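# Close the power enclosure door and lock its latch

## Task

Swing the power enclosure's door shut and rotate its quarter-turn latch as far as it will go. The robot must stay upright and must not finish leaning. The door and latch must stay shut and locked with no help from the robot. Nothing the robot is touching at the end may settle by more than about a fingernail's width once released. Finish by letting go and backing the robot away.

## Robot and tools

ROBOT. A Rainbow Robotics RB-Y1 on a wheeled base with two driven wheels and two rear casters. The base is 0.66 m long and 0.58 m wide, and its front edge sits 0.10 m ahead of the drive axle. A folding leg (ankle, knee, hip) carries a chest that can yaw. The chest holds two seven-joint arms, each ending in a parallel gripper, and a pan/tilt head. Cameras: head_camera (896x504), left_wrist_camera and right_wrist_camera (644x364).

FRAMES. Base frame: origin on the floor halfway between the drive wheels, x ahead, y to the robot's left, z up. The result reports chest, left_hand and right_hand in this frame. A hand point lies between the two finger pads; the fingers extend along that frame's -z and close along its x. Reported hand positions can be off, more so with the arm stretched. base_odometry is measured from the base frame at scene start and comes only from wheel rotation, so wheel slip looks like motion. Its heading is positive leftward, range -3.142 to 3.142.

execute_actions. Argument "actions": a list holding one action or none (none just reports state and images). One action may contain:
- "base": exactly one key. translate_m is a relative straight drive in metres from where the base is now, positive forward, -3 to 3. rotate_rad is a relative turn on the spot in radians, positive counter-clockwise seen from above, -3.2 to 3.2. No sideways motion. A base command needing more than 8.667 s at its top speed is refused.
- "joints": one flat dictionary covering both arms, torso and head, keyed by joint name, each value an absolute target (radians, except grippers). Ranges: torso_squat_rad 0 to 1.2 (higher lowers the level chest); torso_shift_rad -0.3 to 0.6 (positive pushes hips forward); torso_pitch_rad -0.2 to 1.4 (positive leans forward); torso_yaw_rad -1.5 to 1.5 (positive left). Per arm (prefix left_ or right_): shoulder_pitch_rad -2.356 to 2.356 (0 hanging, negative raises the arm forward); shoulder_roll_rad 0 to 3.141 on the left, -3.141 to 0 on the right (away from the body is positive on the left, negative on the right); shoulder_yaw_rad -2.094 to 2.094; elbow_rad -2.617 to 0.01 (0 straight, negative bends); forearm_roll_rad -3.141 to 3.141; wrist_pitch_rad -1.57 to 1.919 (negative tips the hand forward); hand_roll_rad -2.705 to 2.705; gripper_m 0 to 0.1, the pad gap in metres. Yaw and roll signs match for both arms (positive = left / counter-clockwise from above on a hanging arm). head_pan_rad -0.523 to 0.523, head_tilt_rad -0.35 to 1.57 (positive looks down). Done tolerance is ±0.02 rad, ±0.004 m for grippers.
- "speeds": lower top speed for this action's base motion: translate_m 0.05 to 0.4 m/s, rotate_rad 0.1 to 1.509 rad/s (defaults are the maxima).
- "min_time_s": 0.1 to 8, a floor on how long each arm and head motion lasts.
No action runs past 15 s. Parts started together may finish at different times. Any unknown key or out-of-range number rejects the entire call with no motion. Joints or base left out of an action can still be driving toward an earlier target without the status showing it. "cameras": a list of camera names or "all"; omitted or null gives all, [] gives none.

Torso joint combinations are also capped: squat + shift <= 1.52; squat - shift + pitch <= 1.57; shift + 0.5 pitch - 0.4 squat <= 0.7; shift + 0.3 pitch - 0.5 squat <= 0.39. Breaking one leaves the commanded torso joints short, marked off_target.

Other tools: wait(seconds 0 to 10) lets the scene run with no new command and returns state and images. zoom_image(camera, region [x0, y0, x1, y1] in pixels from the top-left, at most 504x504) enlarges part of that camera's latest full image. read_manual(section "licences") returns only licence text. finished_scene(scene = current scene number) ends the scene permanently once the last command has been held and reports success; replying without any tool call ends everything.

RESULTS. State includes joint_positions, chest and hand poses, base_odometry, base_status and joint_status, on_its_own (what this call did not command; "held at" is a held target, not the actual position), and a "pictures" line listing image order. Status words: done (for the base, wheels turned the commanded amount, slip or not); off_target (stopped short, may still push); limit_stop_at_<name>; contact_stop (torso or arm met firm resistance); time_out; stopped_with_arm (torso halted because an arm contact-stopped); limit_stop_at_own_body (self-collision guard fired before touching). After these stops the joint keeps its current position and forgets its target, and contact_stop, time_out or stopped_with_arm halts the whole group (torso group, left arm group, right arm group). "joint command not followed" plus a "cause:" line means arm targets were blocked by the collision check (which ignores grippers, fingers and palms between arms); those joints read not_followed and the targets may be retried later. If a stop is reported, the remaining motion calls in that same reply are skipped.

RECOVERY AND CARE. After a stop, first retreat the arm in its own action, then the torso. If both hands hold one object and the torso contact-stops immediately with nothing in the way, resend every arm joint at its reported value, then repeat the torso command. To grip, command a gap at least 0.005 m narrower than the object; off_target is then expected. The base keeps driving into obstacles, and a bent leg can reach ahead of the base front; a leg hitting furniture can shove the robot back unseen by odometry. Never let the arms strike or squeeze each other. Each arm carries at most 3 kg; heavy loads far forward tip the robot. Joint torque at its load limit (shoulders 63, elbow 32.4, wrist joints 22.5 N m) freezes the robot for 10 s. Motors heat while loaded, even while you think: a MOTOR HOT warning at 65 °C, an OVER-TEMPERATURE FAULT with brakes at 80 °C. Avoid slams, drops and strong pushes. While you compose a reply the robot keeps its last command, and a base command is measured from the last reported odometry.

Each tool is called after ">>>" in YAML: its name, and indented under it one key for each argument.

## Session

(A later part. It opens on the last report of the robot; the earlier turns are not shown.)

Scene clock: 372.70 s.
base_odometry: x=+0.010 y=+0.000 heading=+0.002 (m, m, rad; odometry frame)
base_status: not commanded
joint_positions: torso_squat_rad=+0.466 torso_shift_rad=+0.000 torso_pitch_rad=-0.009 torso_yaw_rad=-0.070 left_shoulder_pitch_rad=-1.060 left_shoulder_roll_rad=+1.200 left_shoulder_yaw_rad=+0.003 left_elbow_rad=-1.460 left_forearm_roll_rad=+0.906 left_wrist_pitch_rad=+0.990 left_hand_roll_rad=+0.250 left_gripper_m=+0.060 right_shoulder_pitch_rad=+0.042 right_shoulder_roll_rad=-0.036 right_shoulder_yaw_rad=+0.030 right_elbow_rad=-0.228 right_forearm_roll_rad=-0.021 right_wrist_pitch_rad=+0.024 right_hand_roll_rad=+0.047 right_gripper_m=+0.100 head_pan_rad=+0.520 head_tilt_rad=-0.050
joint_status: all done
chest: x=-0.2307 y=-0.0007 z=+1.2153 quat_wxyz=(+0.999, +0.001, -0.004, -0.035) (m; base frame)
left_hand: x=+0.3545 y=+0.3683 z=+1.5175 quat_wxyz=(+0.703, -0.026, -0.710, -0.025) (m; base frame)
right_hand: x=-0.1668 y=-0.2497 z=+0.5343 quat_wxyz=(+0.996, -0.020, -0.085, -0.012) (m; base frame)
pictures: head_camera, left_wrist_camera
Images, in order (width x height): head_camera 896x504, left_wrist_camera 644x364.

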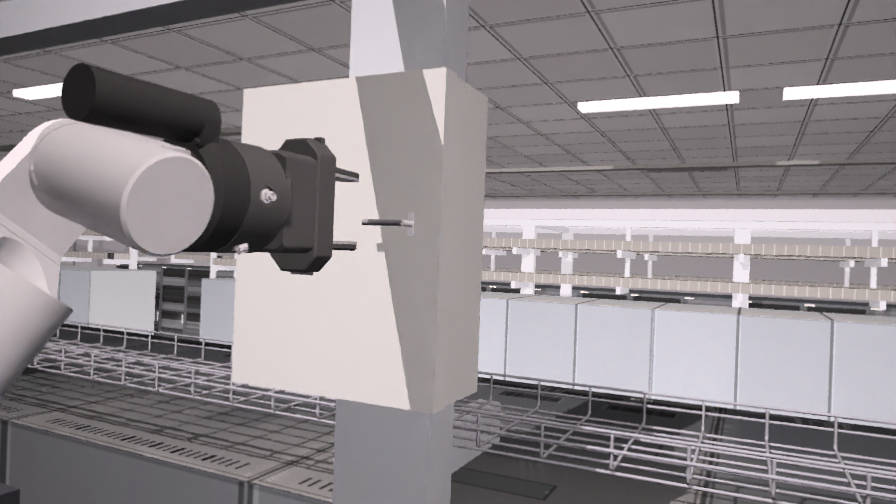

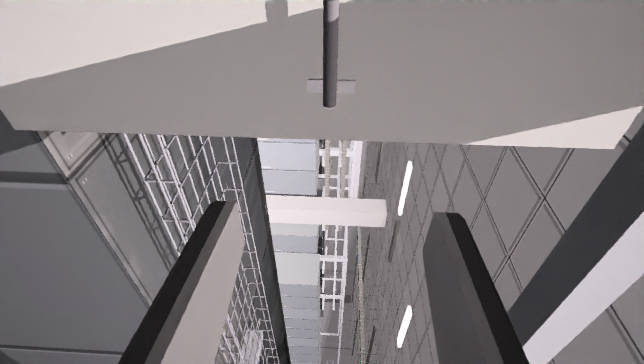

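>>> execute_actions:
  actions:
    - {"base":{"translate_m":0.06},"speeds":{"translate_m":0.1}}
  cameras: ["head_camera","left_wrist_camera"]

Scene clock: 383.03 s.
base_odometry: x=+0.070 y=+0.000 heading=+0.003 (m, m, rad; odometry frame)
base_status: done
joint_positions: torso_squat_rad=+0.466 torso_shift_rad=+0.000 torso_pitch_rad=-0.009 torso_yaw_rad=-0.070 left_shoulder_pitch_rad=-1.060 left_shoulder_roll_rad=+1.200 left_shoulder_yaw_rad=+0.003 left_elbow_rad=-1.460 left_forearm_roll_rad=+0.906 left_wrist_pitch_rad=+0.990 left_hand_roll_rad=+0.250 left_gripper_m=+0.060 right_shoulder_pitch_rad=+0.042 right_shoulder_roll_rad=-0.036 right_shoulder_yaw_rad=+0.030 right_elbow_rad=-0.228 right_forearm_roll_rad=-0.021 right_wrist_pitch_rad=+0.024 right_hand_roll_rad=+0.047 right_gripper_m=+0.100 head_pan_rad=+0.520 head_tilt_rad=-0.050
joint_status: not commanded
chest: x=-0.2307 y=-0.0007 z=+1.2153 quat_wxyz=(+0.999, +0.001, -0.004, -0.035) (m; base frame)
left_hand: x=+0.3545 y=+0.3683 z=+1.5175 quat_wxyz=(+0.703, -0.026, -0.710, -0.025) (m; base frame)
right_hand: x=-0.1667 y=-0.2497 z=+0.5343 quat_wxyz=(+0.996, -0.020, -0.085, -0.012) (m; base frame)
pictures: head_camera, left_wrist_camera
Images, in order (width x height): head_camera 896x504, left_wrist_camera 644x364.

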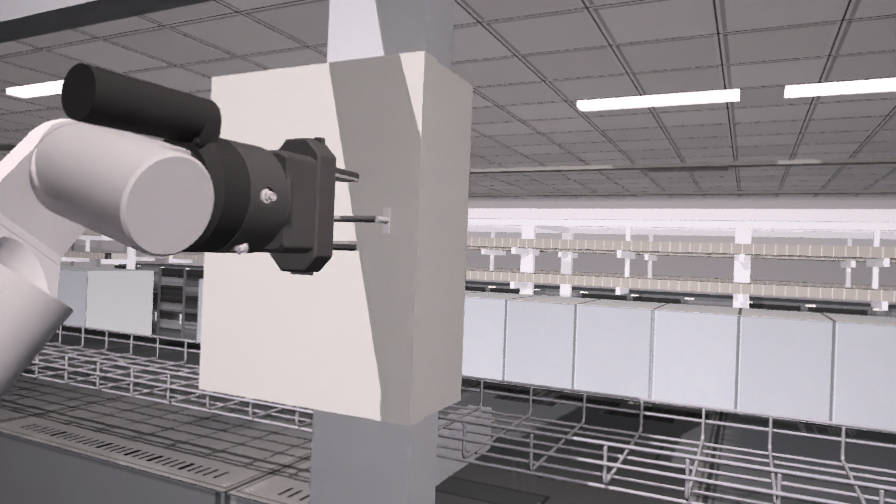

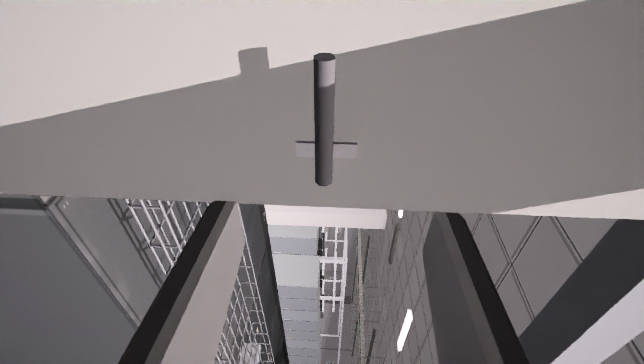

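>>> execute_actions:
  actions:
    - {"base":{"translate_m":0.028},"joints":{"torso_yaw_rad":-0.055},"speeds":{"translate_m":0.05}}
  cameras: ["head_camera","left_wrist_camera"]

Scene clock: 397.93 s.
base_odometry: x=+0.098 y=+0.000 heading=+0.004 (m, m, rad; odometry frame)
base_status: done
joint_positions: torso_squat_rad=+0.466 torso_shift_rad=+0.000 torso_pitch_rad=-0.009 torso_yaw_rad=-0.055 left_shoulder_pitch_rad=-1.060 left_shoulder_roll_rad=+1.200 left_shoulder_yaw_rad=+0.003 left_elbow_rad=-1.460 left_forearm_roll_rad=+0.906 left_wrist_pitch_rad=+0.990 left_hand_roll_rad=+0.250 left_gripper_m=+0.060 right_shoulder_pitch_rad=+0.042 right_shoulder_roll_rad=-0.036 right_shoulder_yaw_rad=+0.030 right_elbow_rad=-0.228 right_forearm_roll_rad=-0.021 right_wrist_pitch_rad=+0.024 right_hand_roll_rad=+0.047 right_gripper_m=+0.100 head_pan_rad=+0.520 head_tilt_rad=-0.050
joint_status: all done
chest: x=-0.2308 y=-0.0007 z=+1.2153 quat_wxyz=(+1.000, +0.001, -0.005, -0.027) (m; base frame)
left_hand: x=+0.3488 y=+0.3770 z=+1.5175 quat_wxyz=(+0.703, -0.021, -0.710, -0.019) (m; base frame)
right_hand: x=-0.1630 y=-0.2488 z=+0.5343 quat_wxyz=(+0.996, -0.019, -0.086, -0.004) (m; base frame)
pictures: head_camera, left_wrist_camera
Images, in order (width x height): head_camera 896x504, left_wrist_camera 644x364.

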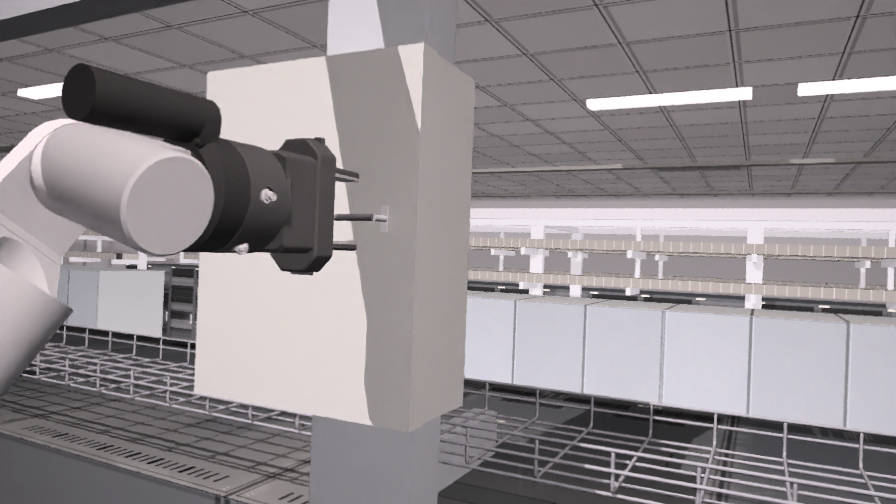

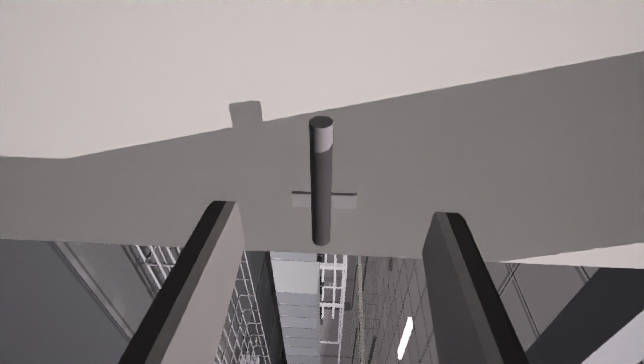

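>>> execute_actions:
  actions:
    - {"base":{"translate_m":0.01},"speeds":{"translate_m":0.05}}
  cameras: []

>>> execute_actions:
  actions:
    - {"joints":{"left_gripper_m":0.0}}
  cameras: ["head_camera","left_wrist_camera"]

Scene clock: 408.57 s.
base_odometry: x=+0.108 y=+0.000 heading=+0.005 (m, m, rad; odometry frame)
base_status: done
joint_positions: torso_squat_rad=+0.466 torso_shift_rad=+0.000 torso_pitch_rad=-0.009 torso_yaw_rad=-0.055 left_shoulder_pitch_rad=-1.060 left_shoulder_roll_rad=+1.200 left_shoulder_yaw_rad=+0.003 left_elbow_rad=-1.460 left_forearm_roll_rad=+0.906 left_wrist_pitch_rad=+0.990 left_hand_roll_rad=+0.250 left_gripper_m=+0.060 right_shoulder_pitch_rad=+0.042 right_shoulder_roll_rad=-0.036 right_shoulder_yaw_rad=+0.030 right_elbow_rad=-0.228 right_forearm_roll_rad=-0.021 right_wrist_pitch_rad=+0.024 right_hand_roll_rad=+0.047 right_gripper_m=+0.100 head_pan_rad=+0.520 head_tilt_rad=-0.050
joint_status: not commanded
chest: x=-0.2308 y=-0.0007 z=+1.2153 quat_wxyz=(+1.000, +0.001, -0.005, -0.027) (m; base frame)
left_hand: x=+0.3488 y=+0.3770 z=+1.5175 quat_wxyz=(+0.703, -0.021, -0.710, -0.019) (m; base frame)
right_hand: x=-0.1629 y=-0.2488 z=+0.5343 quat_wxyz=(+0.996, -0.019, -0.086, -0.004) (m; base frame)
pictures: none
No camera images: the call's "cameras" was empty. Leave "cameras" out to get every camera's image.

Scene clock: 409.67 s.
base_odometry: x=+0.108 y=+0.000 heading=+0.005 (m, m, rad; odometry frame)
base_status: not commanded
joint_positions: torso_squat_rad=+0.466 torso_shift_rad=+0.000 torso_pitch_rad=-0.009 torso_yaw_rad=-0.055 left_shoulder_pitch_rad=-1.057 left_shoulder_roll_rad=+1.199 left_shoulder_yaw_rad=+0.001 left_elbow_rad=-1.460 left_forearm_roll_rad=+0.907 left_wrist_pitch_rad=+0.992 left_hand_roll_rad=+0.250 left_gripper_m=+0.003 right_shoulder_pitch_rad=+0.042 right_shoulder_roll_rad=-0.036 right_shoulder_yaw_rad=+0.030 right_elbow_rad=-0.228 right_forearm_roll_rad=-0.021 right_wrist_pitch_rad=+0.024 right_hand_roll_rad=+0.047 right_gripper_m=+0.100 head_pan_rad=+0.520 head_tilt_rad=-0.050
joint_status: all done
chest: x=-0.2309 y=-0.0006 z=+1.2153 quat_wxyz=(+1.000, +0.001, -0.005, -0.027) (m; base frame)
left_hand: x=+0.3496 y=+0.3769 z=+1.5147 quat_wxyz=(+0.706, -0.021, -0.708, -0.019) (m; base frame)
right_hand: x=-0.1630 y=-0.2488 z=+0.5344 quat_wxyz=(+0.996, -0.019, -0.086, -0.004) (m; base frame)
pictures: head_camera, left_wrist_camera
Images, in order (width x height): head_camera 896x504, left_wrist_camera 644x364.

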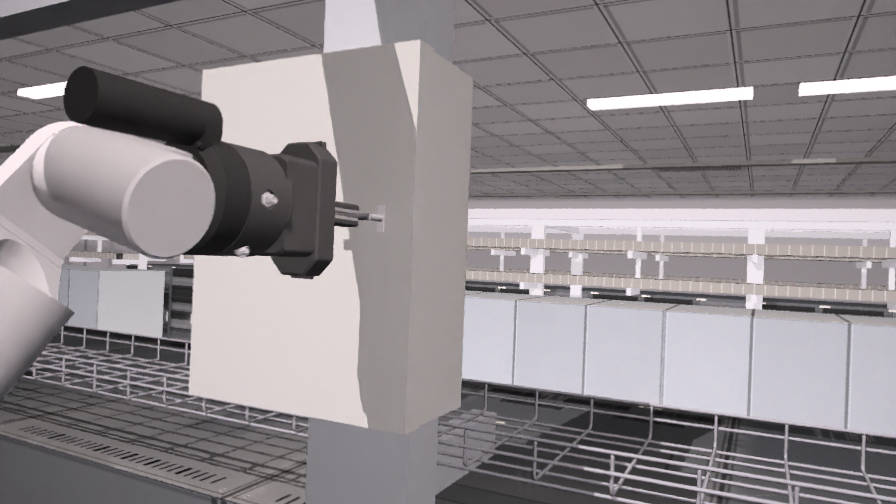

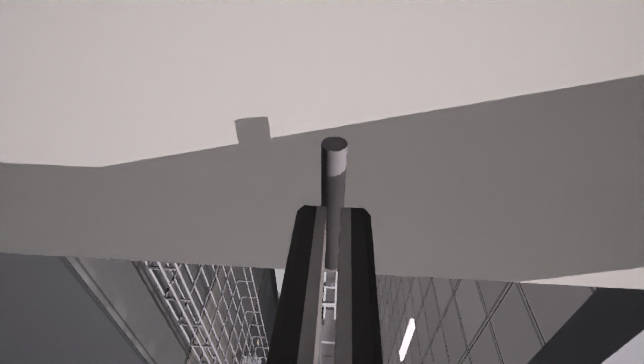

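>>> zoom_image:
  camera: "head_camera"
  region: [300, 170, 420, 260]

Region (300, 170, 420, 260) of head_camera's 896x504 image, scaled by 4.200, with more detail than that image has; it fills the top 378 rows of this view, and the rest is white.

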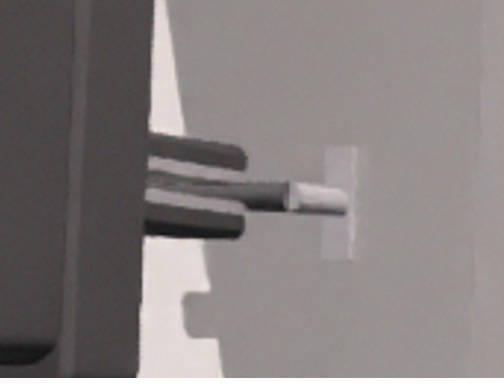

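>>> execute_actions:
  actions:
    - {"joints":{"left_gripper_m":0.035}}
  cameras: []

>>> execute_actions:
  actions:
    - {"joints":{"torso_yaw_rad":-0.085}}
  cameras: ["head_camera","left_wrist_camera"]

>>> zoom_image:
  camera: "head_camera"
  region: [300, 170, 420, 260]

Scene clock: 431.60 s.
base_odometry: x=+0.108 y=+0.000 heading=+0.005 (m, m, rad; odometry frame)
base_status: not commanded
joint_positions: torso_squat_rad=+0.466 torso_shift_rad=+0.000 torso_pitch_rad=-0.009 torso_yaw_rad=-0.055 left_shoulder_pitch_rad=-1.060 left_shoulder_roll_rad=+1.200 left_shoulder_yaw_rad=+0.002 left_elbow_rad=-1.460 left_forearm_roll_rad=+0.906 left_wrist_pitch_rad=+0.990 left_hand_roll_rad=+0.250 left_gripper_m=+0.035 right_shoulder_pitch_rad=+0.042 right_shoulder_roll_rad=-0.036 right_shoulder_yaw_rad=+0.030 right_elbow_rad=-0.228 right_forearm_roll_rad=-0.021 right_wrist_pitch_rad=+0.024 right_hand_roll_rad=+0.047 right_gripper_m=+0.100 head_pan_rad=+0.520 head_tilt_rad=-0.050
joint_status: all done
chest: x=-0.2309 y=-0.0007 z=+1.2153 quat_wxyz=(+1.000, +0.001, -0.005, -0.027) (m; base frame)
left_hand: x=+0.3489 y=+0.3769 z=+1.5171 quat_wxyz=(+0.704, -0.021, -0.710, -0.019) (m; base frame)
right_hand: x=-0.1629 y=-0.2488 z=+0.5343 quat_wxyz=(+0.996, -0.019, -0.086, -0.004) (m; base frame)
pictures: none
No camera images: the call's "cameras" was empty. Leave "cameras" out to get every camera's image.

Scene clock: 432.23 s.
base_odometry: x=+0.108 y=+0.000 heading=+0.005 (m, m, rad; odometry frame)
base_status: not commanded
joint_positions: torso_squat_rad=+0.466 torso_shift_rad=+0.000 torso_pitch_rad=-0.009 torso_yaw_rad=-0.085 left_shoulder_pitch_rad=-1.060 left_shoulder_roll_rad=+1.200 left_shoulder_yaw_rad=+0.002 left_elbow_rad=-1.460 left_forearm_roll_rad=+0.906 left_wrist_pitch_rad=+0.990 left_hand_roll_rad=+0.250 left_gripper_m=+0.035 right_shoulder_pitch_rad=+0.042 right_shoulder_roll_rad=-0.036 right_shoulder_yaw_rad=+0.030 right_elbow_rad=-0.228 right_forearm_roll_rad=-0.021 right_wrist_pitch_rad=+0.024 right_hand_roll_rad=+0.047 right_gripper_m=+0.100 head_pan_rad=+0.520 head_tilt_rad=-0.050
joint_status: all done
chest: x=-0.2308 y=-0.0007 z=+1.2153 quat_wxyz=(+0.999, +0.001, -0.005, -0.043) (m; base frame)
left_hand: x=+0.3600 y=+0.3592 z=+1.5173 quat_wxyz=(+0.703, -0.032, -0.710, -0.030) (m; base frame)
right_hand: x=-0.1705 y=-0.2505 z=+0.5342 quat_wxyz=(+0.996, -0.020, -0.085, -0.019) (m; base frame)
pictures: head_camera, left_wrist_camera
Images, in order (width x height): head_camera 896x504, left_wrist_camera 644x364.

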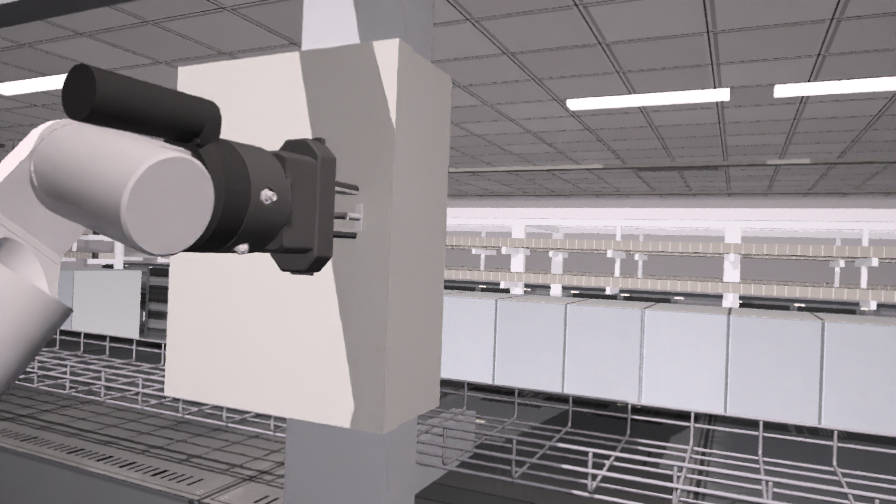

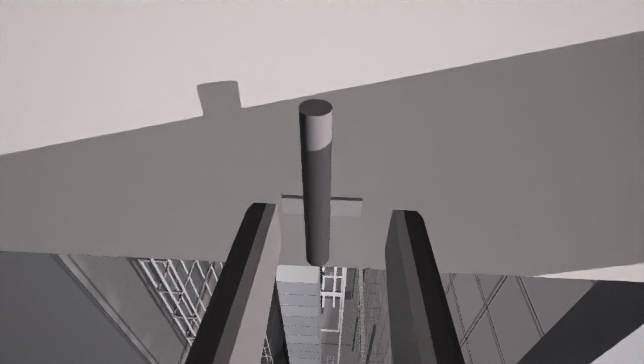

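Region (300, 170, 420, 260) of head_camera's 896x504 image, scaled by 4.200, with more detail than that image has; it fills the top 378 rows of this view, and the rest is white.

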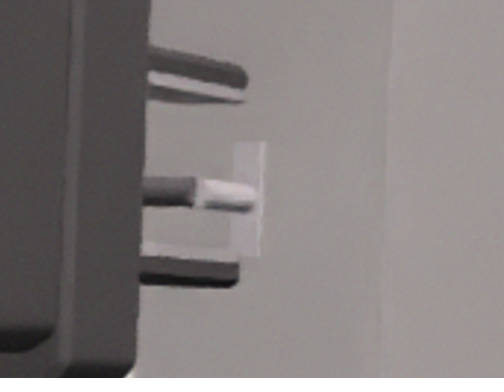

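>>> execute_actions:
  actions:
    - {"joints":{"left_gripper_m":0.0}}
  cameras: ["left_wrist_camera"]

>>> execute_actions:
  actions:
    - {"joints":{"left_hand_roll_rad":0.75},"min_time_s":1.5}
  cameras: ["head_camera","left_wrist_camera"]

Scene clock: 441.40 s.
base_odometry: x=+0.108 y=+0.000 heading=+0.005 (m, m, rad; odometry frame)
base_status: not commanded
joint_positions: torso_squat_rad=+0.466 torso_shift_rad=+0.000 torso_pitch_rad=-0.009 torso_yaw_rad=-0.085 left_shoulder_pitch_rad=-1.057 left_shoulder_roll_rad=+1.199 left_shoulder_yaw_rad=+0.001 left_elbow_rad=-1.460 left_forearm_roll_rad=+0.907 left_wrist_pitch_rad=+0.992 left_hand_roll_rad=+0.250 left_gripper_m=+0.005 right_shoulder_pitch_rad=+0.042 right_shoulder_roll_rad=-0.036 right_shoulder_yaw_rad=+0.030 right_elbow_rad=-0.228 right_forearm_roll_rad=-0.021 right_wrist_pitch_rad=+0.024 right_hand_roll_rad=+0.047 right_gripper_m=+0.100 head_pan_rad=+0.520 head_tilt_rad=-0.050
joint_status: left_gripper_m off_target (ended at +0.005, target +0.000)
chest: x=-0.2309 y=-0.0006 z=+1.2153 quat_wxyz=(+0.999, +0.001, -0.005, -0.042) (m; base frame)
left_hand: x=+0.3608 y=+0.3593 z=+1.5145 quat_wxyz=(+0.705, -0.032, -0.707, -0.030) (m; base frame)
right_hand: x=-0.1705 y=-0.2506 z=+0.5343 quat_wxyz=(+0.996, -0.020, -0.085, -0.019) (m; base frame)
pictures: left_wrist_camera
Images, in order (width x height): left_wrist_camera 644x364.

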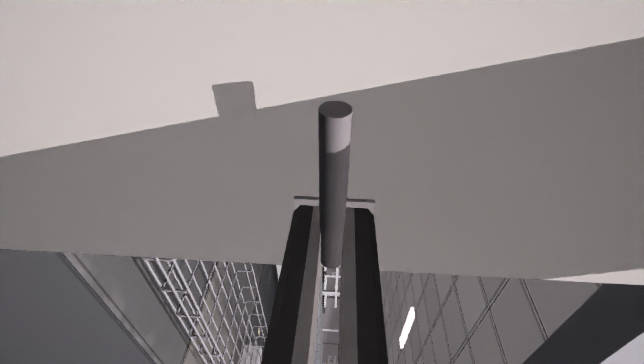

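Scene clock: 443.20 s.
base_odometry: x=+0.108 y=+0.000 heading=+0.005 (m, m, rad; odometry frame)
base_status: not commanded
joint_positions: torso_squat_rad=+0.466 torso_shift_rad=+0.000 torso_pitch_rad=-0.009 torso_yaw_rad=-0.085 left_shoulder_pitch_rad=-1.058 left_shoulder_roll_rad=+1.199 left_shoulder_yaw_rad=+0.001 left_elbow_rad=-1.460 left_forearm_roll_rad=+0.906 left_wrist_pitch_rad=+0.991 left_hand_roll_rad=+0.750 left_gripper_m=+0.010 right_shoulder_pitch_rad=+0.042 right_shoulder_roll_rad=-0.036 right_shoulder_yaw_rad=+0.030 right_elbow_rad=-0.228 right_forearm_roll_rad=-0.021 right_wrist_pitch_rad=+0.024 right_hand_roll_rad=+0.047 right_gripper_m=+0.100 head_pan_rad=+0.520 head_tilt_rad=-0.050
joint_status: all done
chest: x=-0.2309 y=-0.0007 z=+1.2153 quat_wxyz=(+0.999, +0.001, -0.005, -0.042) (m; base frame)
left_hand: x=+0.3605 y=+0.3589 z=+1.5156 quat_wxyz=(+0.690, -0.206, -0.678, +0.145) (m; base frame)
right_hand: x=-0.1705 y=-0.2505 z=+0.5343 quat_wxyz=(+0.996, -0.020, -0.085, -0.019) (m; base frame)
pictures: head_camera, left_wrist_camera
Images, in order (width x height): head_camera 896x504, left_wrist_camera 644x364.

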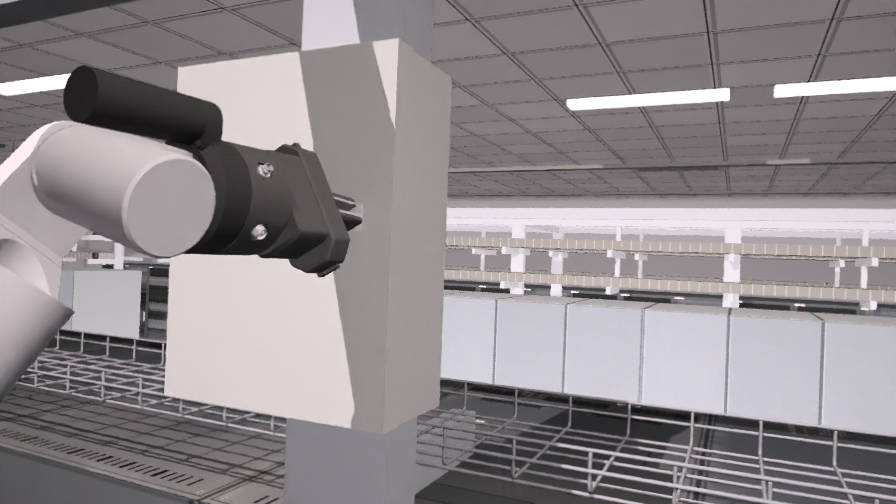

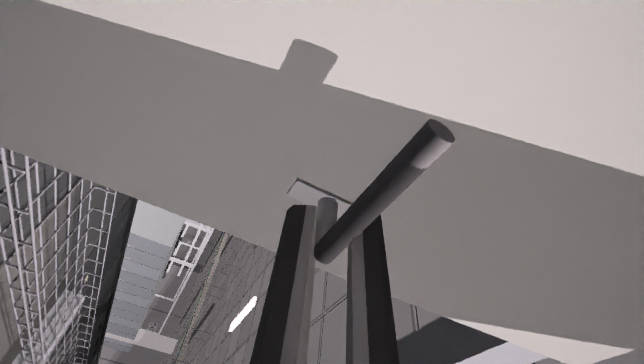

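>>> execute_actions:
  actions:
    - {"joints":{"left_hand_roll_rad":-0.25},"min_time_s":2.5}
  cameras: ["head_camera","left_wrist_camera"]

Scene clock: 452.20 s.
base_odometry: x=+0.108 y=+0.000 heading=+0.005 (m, m, rad; odometry frame)
base_status: not commanded
joint_positions: torso_squat_rad=+0.466 torso_shift_rad=+0.000 torso_pitch_rad=-0.009 torso_yaw_rad=-0.085 left_shoulder_pitch_rad=-1.056 left_shoulder_roll_rad=+1.196 left_shoulder_yaw_rad=-0.001 left_elbow_rad=-1.461 left_forearm_roll_rad=+0.908 left_wrist_pitch_rad=+0.993 left_hand_roll_rad=-0.250 left_gripper_m=+0.008 right_shoulder_pitch_rad=+0.042 right_shoulder_roll_rad=-0.036 right_shoulder_yaw_rad=+0.030 right_elbow_rad=-0.228 right_forearm_roll_rad=-0.021 right_wrist_pitch_rad=+0.024 right_hand_roll_rad=+0.047 right_gripper_m=+0.100 head_pan_rad=+0.520 head_tilt_rad=-0.050
joint_status: all done
chest: x=-0.2310 y=-0.0008 z=+1.2153 quat_wxyz=(+0.999, +0.001, -0.005, -0.042) (m; base frame)
left_hand: x=+0.3615 y=+0.3573 z=+1.5127 quat_wxyz=(+0.677, +0.143, -0.692, -0.205) (m; base frame)
right_hand: x=-0.1705 y=-0.2506 z=+0.5342 quat_wxyz=(+0.996, -0.020, -0.085, -0.019) (m; base frame)
pictures: head_camera, left_wrist_camera
Images, in order (width x height): head_camera 896x504, left_wrist_camera 644x364.

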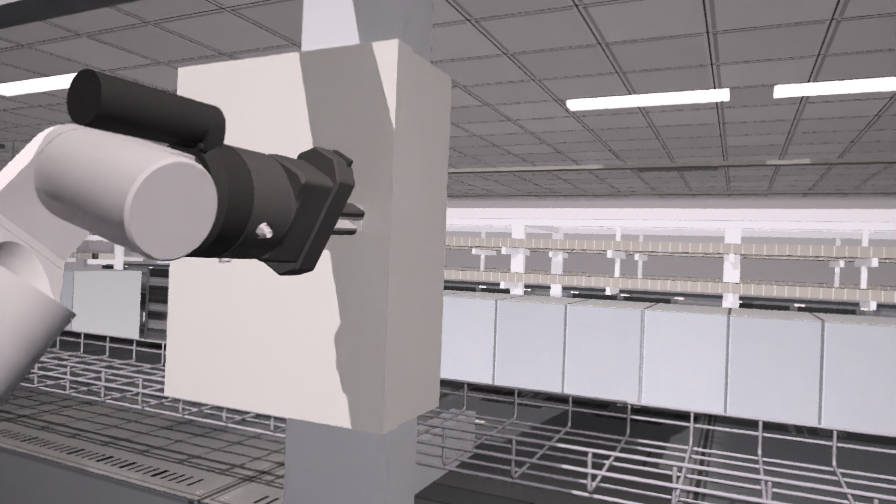

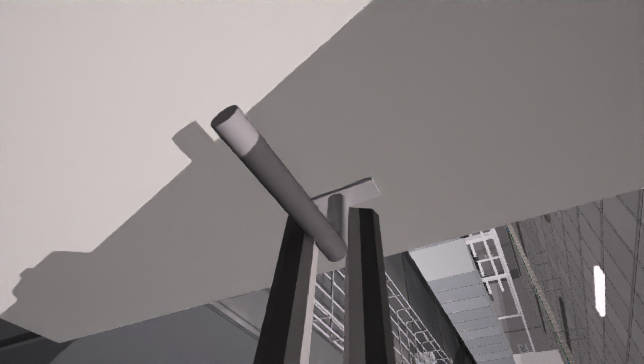

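>>> execute_actions:
  actions:
    - {"joints":{"left_hand_roll_rad":0.25,"left_gripper_m":0.035,"left_shoulder_pitch_rad":-1.06,"left_shoulder_roll_rad":1.2,"left_shoulder_yaw_rad":0.003,"left_elbow_rad":-1.46,"left_forearm_roll_rad":0.906,"left_wrist_pitch_rad":0.99},"min_time_s":1.0}
  cameras: []

>>> execute_actions:
  actions:
    - {"base":{"translate_m":0.02},"speeds":{"translate_m":0.05},"joints":{"torso_yaw_rad":-0.025}}
  cameras: ["head_camera","left_wrist_camera"]

Scene clock: 467.57 s.
base_odometry: x=+0.108 y=+0.000 heading=+0.005 (m, m, rad; odometry frame)
base_status: not commanded
joint_positions: torso_squat_rad=+0.466 torso_shift_rad=+0.000 torso_pitch_rad=-0.009 torso_yaw_rad=-0.085 left_shoulder_pitch_rad=-1.060 left_shoulder_roll_rad=+1.200 left_shoulder_yaw_rad=+0.003 left_elbow_rad=-1.460 left_forearm_roll_rad=+0.906 left_wrist_pitch_rad=+0.990 left_hand_roll_rad=+0.250 left_gripper_m=+0.035 right_shoulder_pitch_rad=+0.042 right_shoulder_roll_rad=-0.036 right_shoulder_yaw_rad=+0.030 right_elbow_rad=-0.228 right_forearm_roll_rad=-0.021 right_wrist_pitch_rad=+0.024 right_hand_roll_rad=+0.047 right_gripper_m=+0.100 head_pan_rad=+0.520 head_tilt_rad=-0.050
joint_status: all done
chest: x=-0.2308 y=-0.0007 z=+1.2153 quat_wxyz=(+0.999, +0.001, -0.005, -0.043) (m; base frame)
left_hand: x=+0.3600 y=+0.3591 z=+1.5173 quat_wxyz=(+0.703, -0.032, -0.710, -0.030) (m; base frame)
right_hand: x=-0.1705 y=-0.2505 z=+0.5342 quat_wxyz=(+0.996, -0.020, -0.085, -0.019) (m; base frame)
pictures: none
No camera images: the call's "cameras" was empty. Leave "cameras" out to get every camera's image.

Scene clock: 468.93 s.
base_odometry: x=+0.128 y=+0.000 heading=+0.005 (m, m, rad; odometry frame)
base_status: done
joint_positions: torso_squat_rad=+0.466 torso_shift_rad=+0.000 torso_pitch_rad=-0.009 torso_yaw_rad=-0.025 left_shoulder_pitch_rad=-1.060 left_shoulder_roll_rad=+1.200 left_shoulder_yaw_rad=+0.003 left_elbow_rad=-1.460 left_forearm_roll_rad=+0.906 left_wrist_pitch_rad=+0.990 left_hand_roll_rad=+0.250 left_gripper_m=+0.035 right_shoulder_pitch_rad=+0.042 right_shoulder_roll_rad=-0.036 right_shoulder_yaw_rad=+0.030 right_elbow_rad=-0.228 right_forearm_roll_rad=-0.021 right_wrist_pitch_rad=+0.024 right_hand_roll_rad=+0.047 right_gripper_m=+0.100 head_pan_rad=+0.520 head_tilt_rad=-0.050
joint_status: all done
chest: x=-0.2308 y=-0.0007 z=+1.2153 quat_wxyz=(+1.000, +0.001, -0.005, -0.012) (m; base frame)
left_hand: x=+0.3372 y=+0.3943 z=+1.5173 quat_wxyz=(+0.704, -0.011, -0.710, -0.009) (m; base frame)
right_hand: x=-0.1555 y=-0.2468 z=+0.5344 quat_wxyz=(+0.996, -0.018, -0.086, +0.011) (m; base frame)
pictures: head_camera, left_wrist_camera
Images, in order (width x height): head_camera 896x504, left_wrist_camera 644x364.

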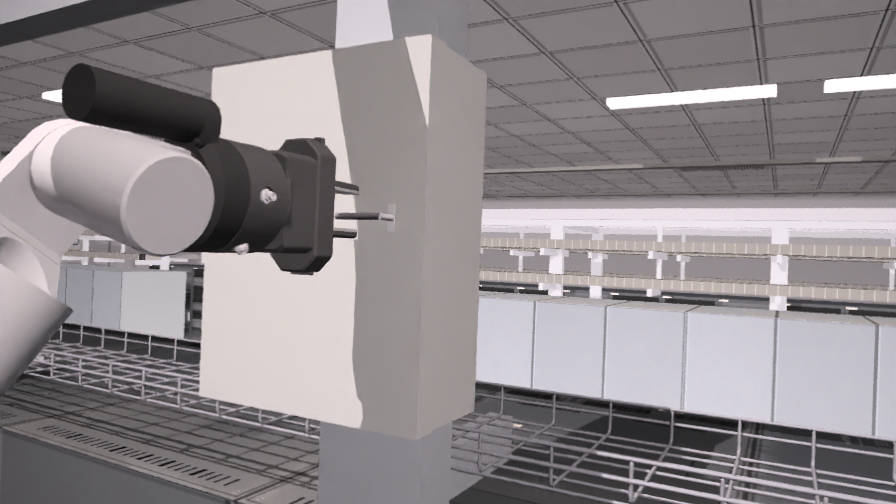

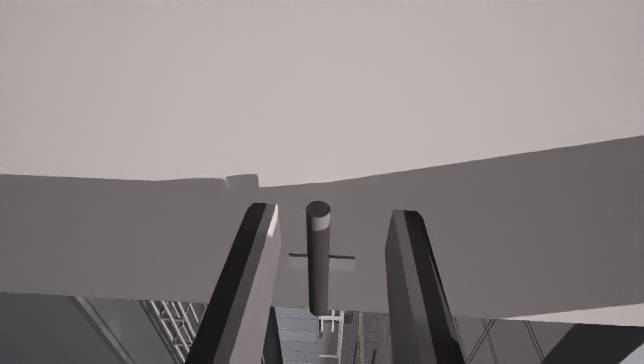

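>>> execute_actions:
  actions:
    - {"joints":{"left_gripper_m":0.0}}
  cameras: []

>>> execute_actions:
  actions:
    - {"joints":{"torso_squat_rad":0.52,"torso_yaw_rad":-0.032,"left_hand_roll_rad":0.75},"min_time_s":1.0}
  cameras: ["head_camera","left_wrist_camera"]

Scene clock: 477.87 s.
base_odometry: x=+0.128 y=+0.000 heading=+0.005 (m, m, rad; odometry frame)
base_status: not commanded
joint_positions: torso_squat_rad=+0.466 torso_shift_rad=+0.000 torso_pitch_rad=-0.009 torso_yaw_rad=-0.025 left_shoulder_pitch_rad=-1.057 left_shoulder_roll_rad=+1.199 left_shoulder_yaw_rad=+0.001 left_elbow_rad=-1.460 left_forearm_roll_rad=+0.907 left_wrist_pitch_rad=+0.992 left_hand_roll_rad=+0.250 left_gripper_m=+0.005 right_shoulder_pitch_rad=+0.042 right_shoulder_roll_rad=-0.036 right_shoulder_yaw_rad=+0.030 right_elbow_rad=-0.228 right_forearm_roll_rad=-0.021 right_wrist_pitch_rad=+0.024 right_hand_roll_rad=+0.047 right_gripper_m=+0.100 head_pan_rad=+0.520 head_tilt_rad=-0.050
joint_status: left_gripper_m off_target (ended at +0.005, target +0.000)
chest: x=-0.2309 y=-0.0006 z=+1.2153 quat_wxyz=(+1.000, +0.000, -0.005, -0.012) (m; base frame)
left_hand: x=+0.3380 y=+0.3943 z=+1.5145 quat_wxyz=(+0.706, -0.011, -0.708, -0.009) (m; base frame)
right_hand: x=-0.1555 y=-0.2469 z=+0.5344 quat_wxyz=(+0.996, -0.018, -0.086, +0.011) (m; base frame)
pictures: none
No camera images: the call's "cameras" was empty. Leave "cameras" out to get every camera's image.

Scene clock: 479.17 s.
base_odometry: x=+0.128 y=+0.000 heading=+0.005 (m, m, rad; odometry frame)
base_status: not commanded
joint_positions: torso_squat_rad=+0.520 torso_shift_rad=+0.000 torso_pitch_rad=-0.010 torso_yaw_rad=-0.032 left_shoulder_pitch_rad=-1.064 left_shoulder_roll_rad=+1.204 left_shoulder_yaw_rad=+0.007 left_elbow_rad=-1.460 left_forearm_roll_rad=+0.905 left_wrist_pitch_rad=+0.988 left_hand_roll_rad=+0.750 left_gripper_m=+0.010 right_shoulder_pitch_rad=+0.042 right_shoulder_roll_rad=-0.036 right_shoulder_yaw_rad=+0.030 right_elbow_rad=-0.228 right_forearm_roll_rad=-0.021 right_wrist_pitch_rad=+0.024 right_hand_roll_rad=+0.047 right_gripper_m=+0.100 head_pan_rad=+0.520 head_tilt_rad=-0.050
joint_status: all done
chest: x=-0.2315 y=-0.0006 z=+1.1973 quat_wxyz=(+1.000, +0.001, -0.005, -0.016) (m; base frame)
left_hand: x=+0.3367 y=+0.3920 z=+1.5049 quat_wxyz=(+0.680, -0.188, -0.689, +0.163) (m; base frame)
right_hand: x=-0.1569 y=-0.2472 z=+0.5165 quat_wxyz=(+0.996, -0.018, -0.087, +0.007) (m; base frame)
pictures: head_camera, left_wrist_camera
Images, in order (width x height): head_camera 896x504, left_wrist_camera 644x364.

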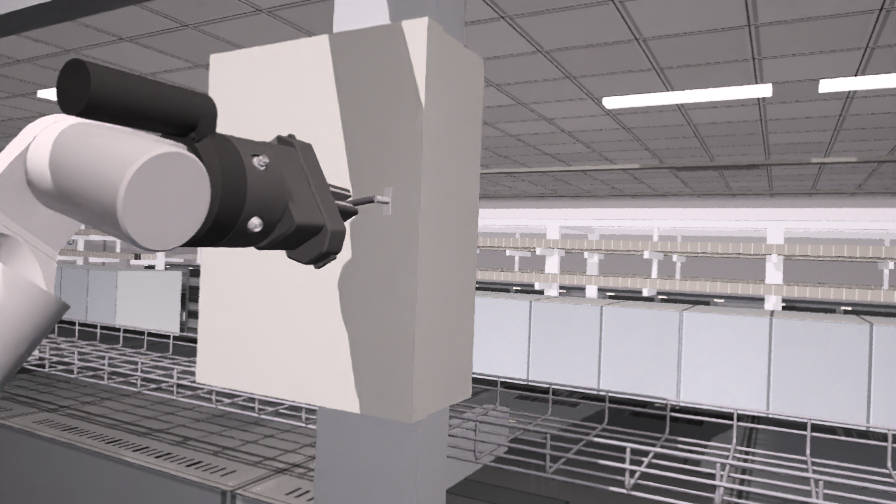

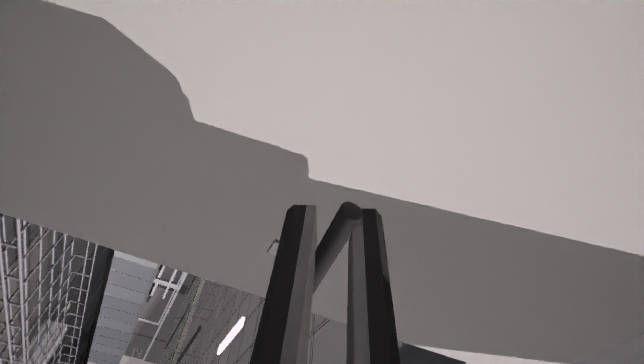

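>>> execute_actions:
  actions:
    - {"base":{"translate_m":-0.008},"speeds":{"translate_m":0.05},"joints":{"torso_squat_rad":0.58,"torso_yaw_rad":-0.05,"left_hand_roll_rad":1.1},"min_time_s":1.0}
  cameras: ["head_camera","left_wrist_camera"]

>>> zoom_image:
  camera: "head_camera"
  region: [300, 150, 440, 255]

Scene clock: 498.70 s.
base_odometry: x=+0.120 y=+0.000 heading=+0.005 (m, m, rad; odometry frame)
base_status: done
joint_positions: torso_squat_rad=+0.580 torso_shift_rad=-0.001 torso_pitch_rad=-0.011 torso_yaw_rad=-0.050 left_shoulder_pitch_rad=-1.065 left_shoulder_roll_rad=+1.205 left_shoulder_yaw_rad=+0.008 left_elbow_rad=-1.460 left_forearm_roll_rad=+0.904 left_wrist_pitch_rad=+0.988 left_hand_roll_rad=+1.100 left_gripper_m=+0.006 right_shoulder_pitch_rad=+0.042 right_shoulder_roll_rad=-0.036 right_shoulder_yaw_rad=+0.030 right_elbow_rad=-0.228 right_forearm_roll_rad=-0.021 right_wrist_pitch_rad=+0.024 right_hand_roll_rad=+0.047 right_gripper_m=+0.100 head_pan_rad=+0.520 head_tilt_rad=-0.050
joint_status: all done
chest: x=-0.2316 y=-0.0005 z=+1.1754 quat_wxyz=(+1.000, +0.001, -0.005, -0.025) (m; base frame)
left_hand: x=+0.3428 y=+0.3824 z=+1.4844 quat_wxyz=(+0.643, -0.311, -0.644, +0.273) (m; base frame)
right_hand: x=-0.1614 y=-0.2483 z=+0.4946 quat_wxyz=(+0.996, -0.019, -0.086, -0.002) (m; base frame)
pictures: head_camera, left_wrist_camera
Images, in order (width x height): head_camera 896x504, left_wrist_camera 644x364.

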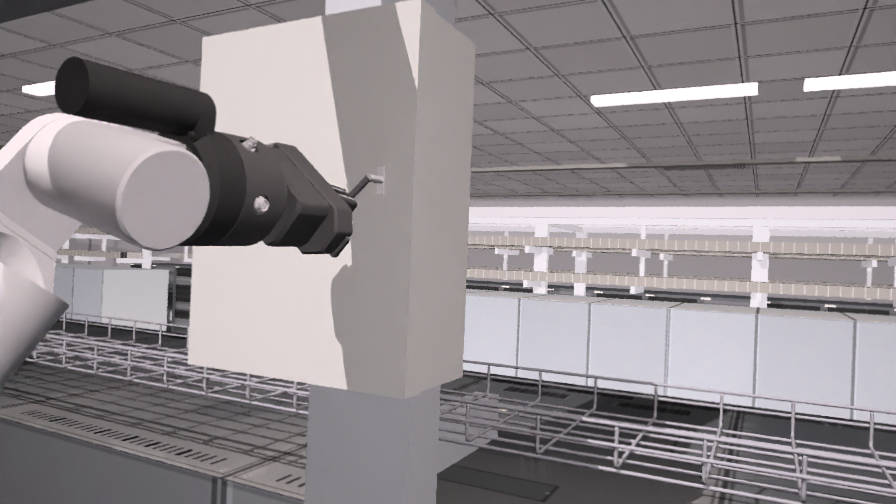

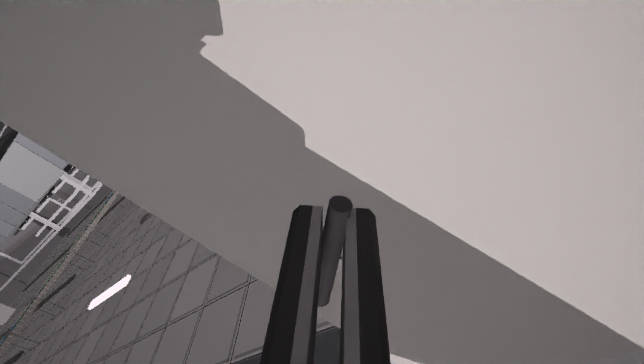

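Region (300, 150, 440, 255) of head_camera's 896x504 image, scaled by 3.600, with more detail than that image has; it fills the top 378 rows of this view, and the rest is white.

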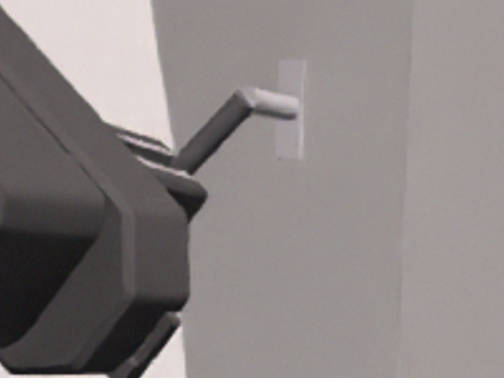

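>>> execute_actions:
  actions:
    - {"base":{"translate_m":-0.01},"speeds":{"translate_m":0.05},"joints":{"torso_squat_rad":0.602,"torso_yaw_rad":-0.078,"left_hand_roll_rad":1.47},"min_time_s":0.8}
  cameras: []

>>> execute_actions:
  actions:
    - {"base":{"translate_m":-0.012},"speeds":{"translate_m":0.05},"joints":{"torso_squat_rad":0.606,"torso_yaw_rad":-0.115,"left_hand_roll_rad":1.85},"min_time_s":0.8}
  cameras: ["head_camera","left_wrist_camera"]

>>> zoom_image:
  camera: "head_camera"
  region: [280, 130, 440, 250]

Scene clock: 515.07 s.
base_odometry: x=+0.110 y=+0.000 heading=+0.005 (m, m, rad; odometry frame)
base_status: done
joint_positions: torso_squat_rad=+0.602 torso_shift_rad=-0.001 torso_pitch_rad=-0.012 torso_yaw_rad=-0.075 left_shoulder_pitch_rad=-1.063 left_shoulder_roll_rad=+1.205 left_shoulder_yaw_rad=+0.008 left_elbow_rad=-1.458 left_forearm_roll_rad=+0.904 left_wrist_pitch_rad=+0.988 left_hand_roll_rad=+1.470 left_gripper_m=+0.006 right_shoulder_pitch_rad=+0.042 right_shoulder_roll_rad=-0.036 right_shoulder_yaw_rad=+0.030 right_elbow_rad=-0.228 right_forearm_roll_rad=-0.021 right_wrist_pitch_rad=+0.024 right_hand_roll_rad=+0.047 right_gripper_m=+0.100 head_pan_rad=+0.520 head_tilt_rad=-0.050
joint_status: torso_squat_rad contact_stop (moved +0.022 of +0.022); torso_yaw_rad contact_stop (moved -0.026 of -0.028); the others done
chest: x=-0.2323 y=-0.0001 z=+1.1669 quat_wxyz=(+0.999, +0.000, -0.006, -0.038) (m; base frame)
left_hand: x=+0.3517 y=+0.3691 z=+1.4757 quat_wxyz=(+0.586, -0.431, -0.571, +0.380) (m; base frame)
right_hand: x=-0.1674 y=-0.2500 z=+0.4863 quat_wxyz=(+0.996, -0.020, -0.087, -0.015) (m; base frame)
pictures: none
No camera images: the call's "cameras" was empty. Leave "cameras" out to get every camera's image.

not run: a stop came earlier in this reply.

Region (280, 130, 440, 250) of head_camera's 896x504 image, scaled by 3.150, with more detail than that image has; it fills the top 378 rows of this view, and the rest is white.

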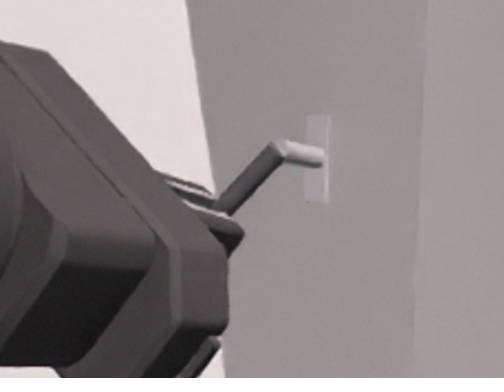

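>>> execute_actions:
  actions: []
  cameras: ["head_camera","left_wrist_camera"]

>>> zoom_image:
  camera: "head_camera"
  region: [280, 120, 440, 240]

Scene clock: 519.53 s.
base_odometry: x=+0.110 y=+0.000 heading=+0.005 (m, m, rad; odometry frame)
base_status: done
joint_positions: torso_squat_rad=+0.602 torso_shift_rad=-0.001 torso_pitch_rad=-0.012 torso_yaw_rad=-0.075 left_shoulder_pitch_rad=-1.063 left_shoulder_roll_rad=+1.205 left_shoulder_yaw_rad=+0.008 left_elbow_rad=-1.458 left_forearm_roll_rad=+0.904 left_wrist_pitch_rad=+0.988 left_hand_roll_rad=+1.470 left_gripper_m=+0.006 right_shoulder_pitch_rad=+0.042 right_shoulder_roll_rad=-0.036 right_shoulder_yaw_rad=+0.030 right_elbow_rad=-0.228 right_forearm_roll_rad=-0.021 right_wrist_pitch_rad=+0.024 right_hand_roll_rad=+0.047 right_gripper_m=+0.100 head_pan_rad=+0.520 head_tilt_rad=-0.050
joint_status: torso_squat_rad contact_stop (moved +0.022 of +0.022); torso_yaw_rad contact_stop (moved -0.026 of -0.028); the others done
chest: x=-0.2323 y=-0.0001 z=+1.1669 quat_wxyz=(+0.999, +0.000, -0.006, -0.038) (m; base frame)
left_hand: x=+0.3517 y=+0.3691 z=+1.4757 quat_wxyz=(+0.586, -0.431, -0.571, +0.380) (m; base frame)
right_hand: x=-0.1674 y=-0.2500 z=+0.4863 quat_wxyz=(+0.996, -0.020, -0.087, -0.015) (m; base frame)
pictures: head_camera, left_wrist_camera
Images, in order (width x height): head_camera 896x504, left_wrist_camera 644x364.

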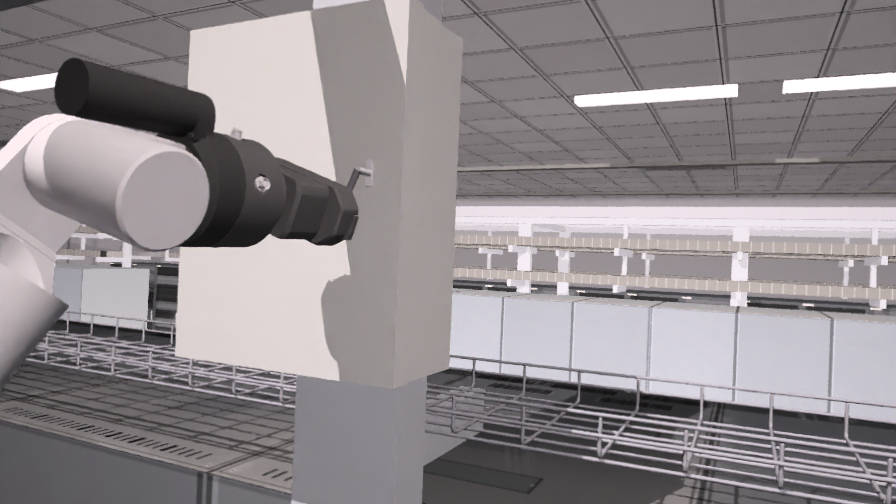

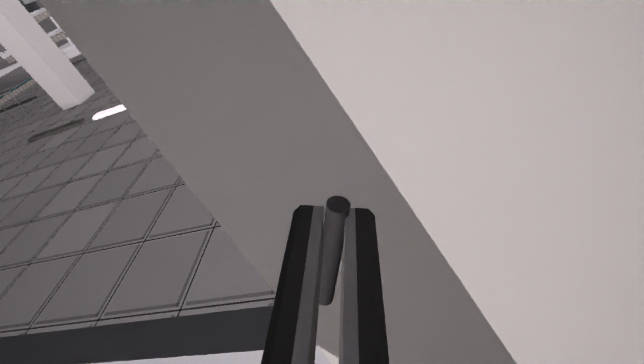

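Region (280, 120, 440, 240) of head_camera's 896x504 image, scaled by 3.150, with more detail than that image has; it fills the top 378 rows of this view, and the rest is white.

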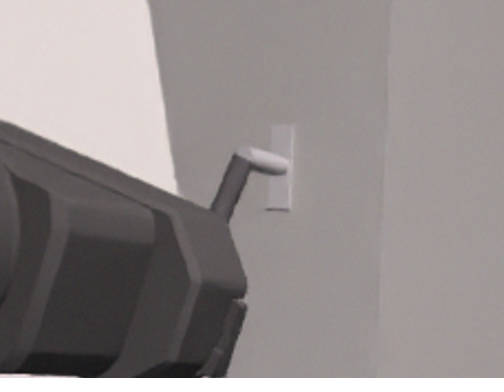

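>>> execute_actions:
  actions:
    - {"base":{"translate_m":-0.012},"speeds":{"translate_m":0.05},"joints":{"torso_squat_rad":0.598,"torso_yaw_rad":-0.115,"left_hand_roll_rad":1.85},"min_time_s":0.8}
  cameras: ["head_camera","left_wrist_camera"]

>>> zoom_image:
  camera: "head_camera"
  region: [270, 120, 430, 240]

Scene clock: 534.53 s.
base_odometry: x=+0.098 y=+0.000 heading=+0.004 (m, m, rad; odometry frame)
base_status: done
joint_positions: torso_squat_rad=+0.601 torso_shift_rad=-0.001 torso_pitch_rad=-0.012 torso_yaw_rad=-0.078 left_shoulder_pitch_rad=-1.060 left_shoulder_roll_rad=+1.200 left_shoulder_yaw_rad=+0.003 left_elbow_rad=-1.460 left_forearm_roll_rad=+0.906 left_wrist_pitch_rad=+0.990 left_hand_roll_rad=+1.850 left_gripper_m=+0.000 right_shoulder_pitch_rad=+0.042 right_shoulder_roll_rad=-0.036 right_shoulder_yaw_rad=+0.030 right_elbow_rad=-0.228 right_forearm_roll_rad=-0.021 right_wrist_pitch_rad=+0.024 right_hand_roll_rad=+0.047 right_gripper_m=+0.100 head_pan_rad=+0.520 head_tilt_rad=-0.050
joint_status: torso_yaw_rad contact_stop (moved -0.003 of -0.040); the others done
on_its_own: torso_yaw_rad is held at -0.078, not at your -0.115, since a contact_stop; left_gripper_m moved -0.006 to your old target +0.000
chest: x=-0.2323 y=-0.0007 z=+1.1671 quat_wxyz=(+0.999, +0.001, -0.006, -0.039) (m; base frame)
left_hand: x=+0.3549 y=+0.3635 z=+1.4716 quat_wxyz=(+0.509, -0.531, -0.474, +0.484) (m; base frame)
right_hand: x=-0.1682 y=-0.2501 z=+0.4862 quat_wxyz=(+0.996, -0.020, -0.087, -0.016) (m; base frame)
pictures: head_camera, left_wrist_camera
Images, in order (width x height): head_camera 896x504, left_wrist_camera 644x364.

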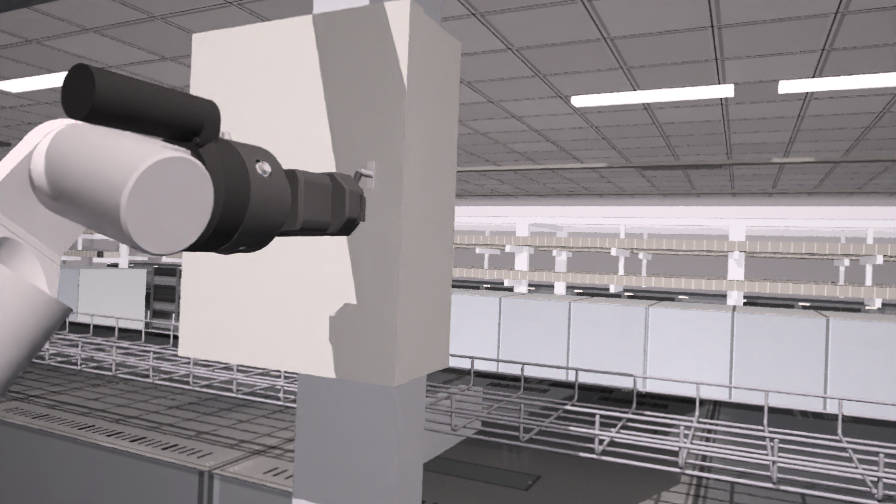

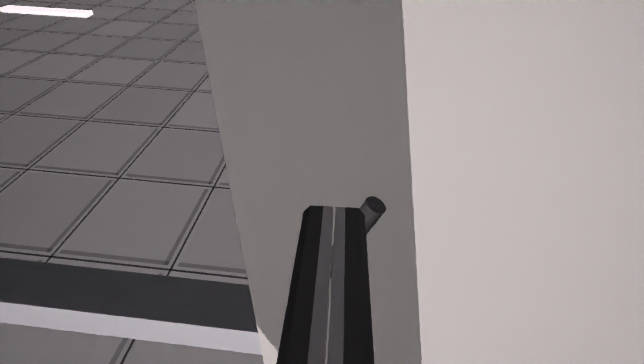

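Region (270, 120, 430, 240) of head_camera's 896x504 image, scaled by 3.150, with more detail than that image has; it fills the top 378 rows of this view, and the rest is white.

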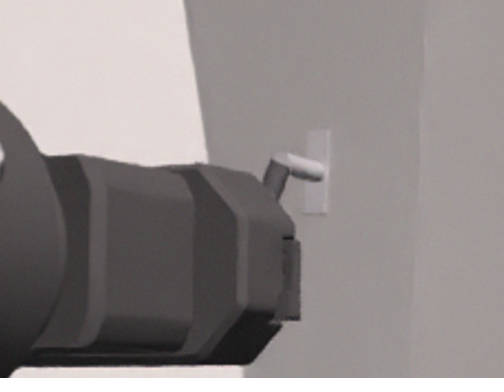

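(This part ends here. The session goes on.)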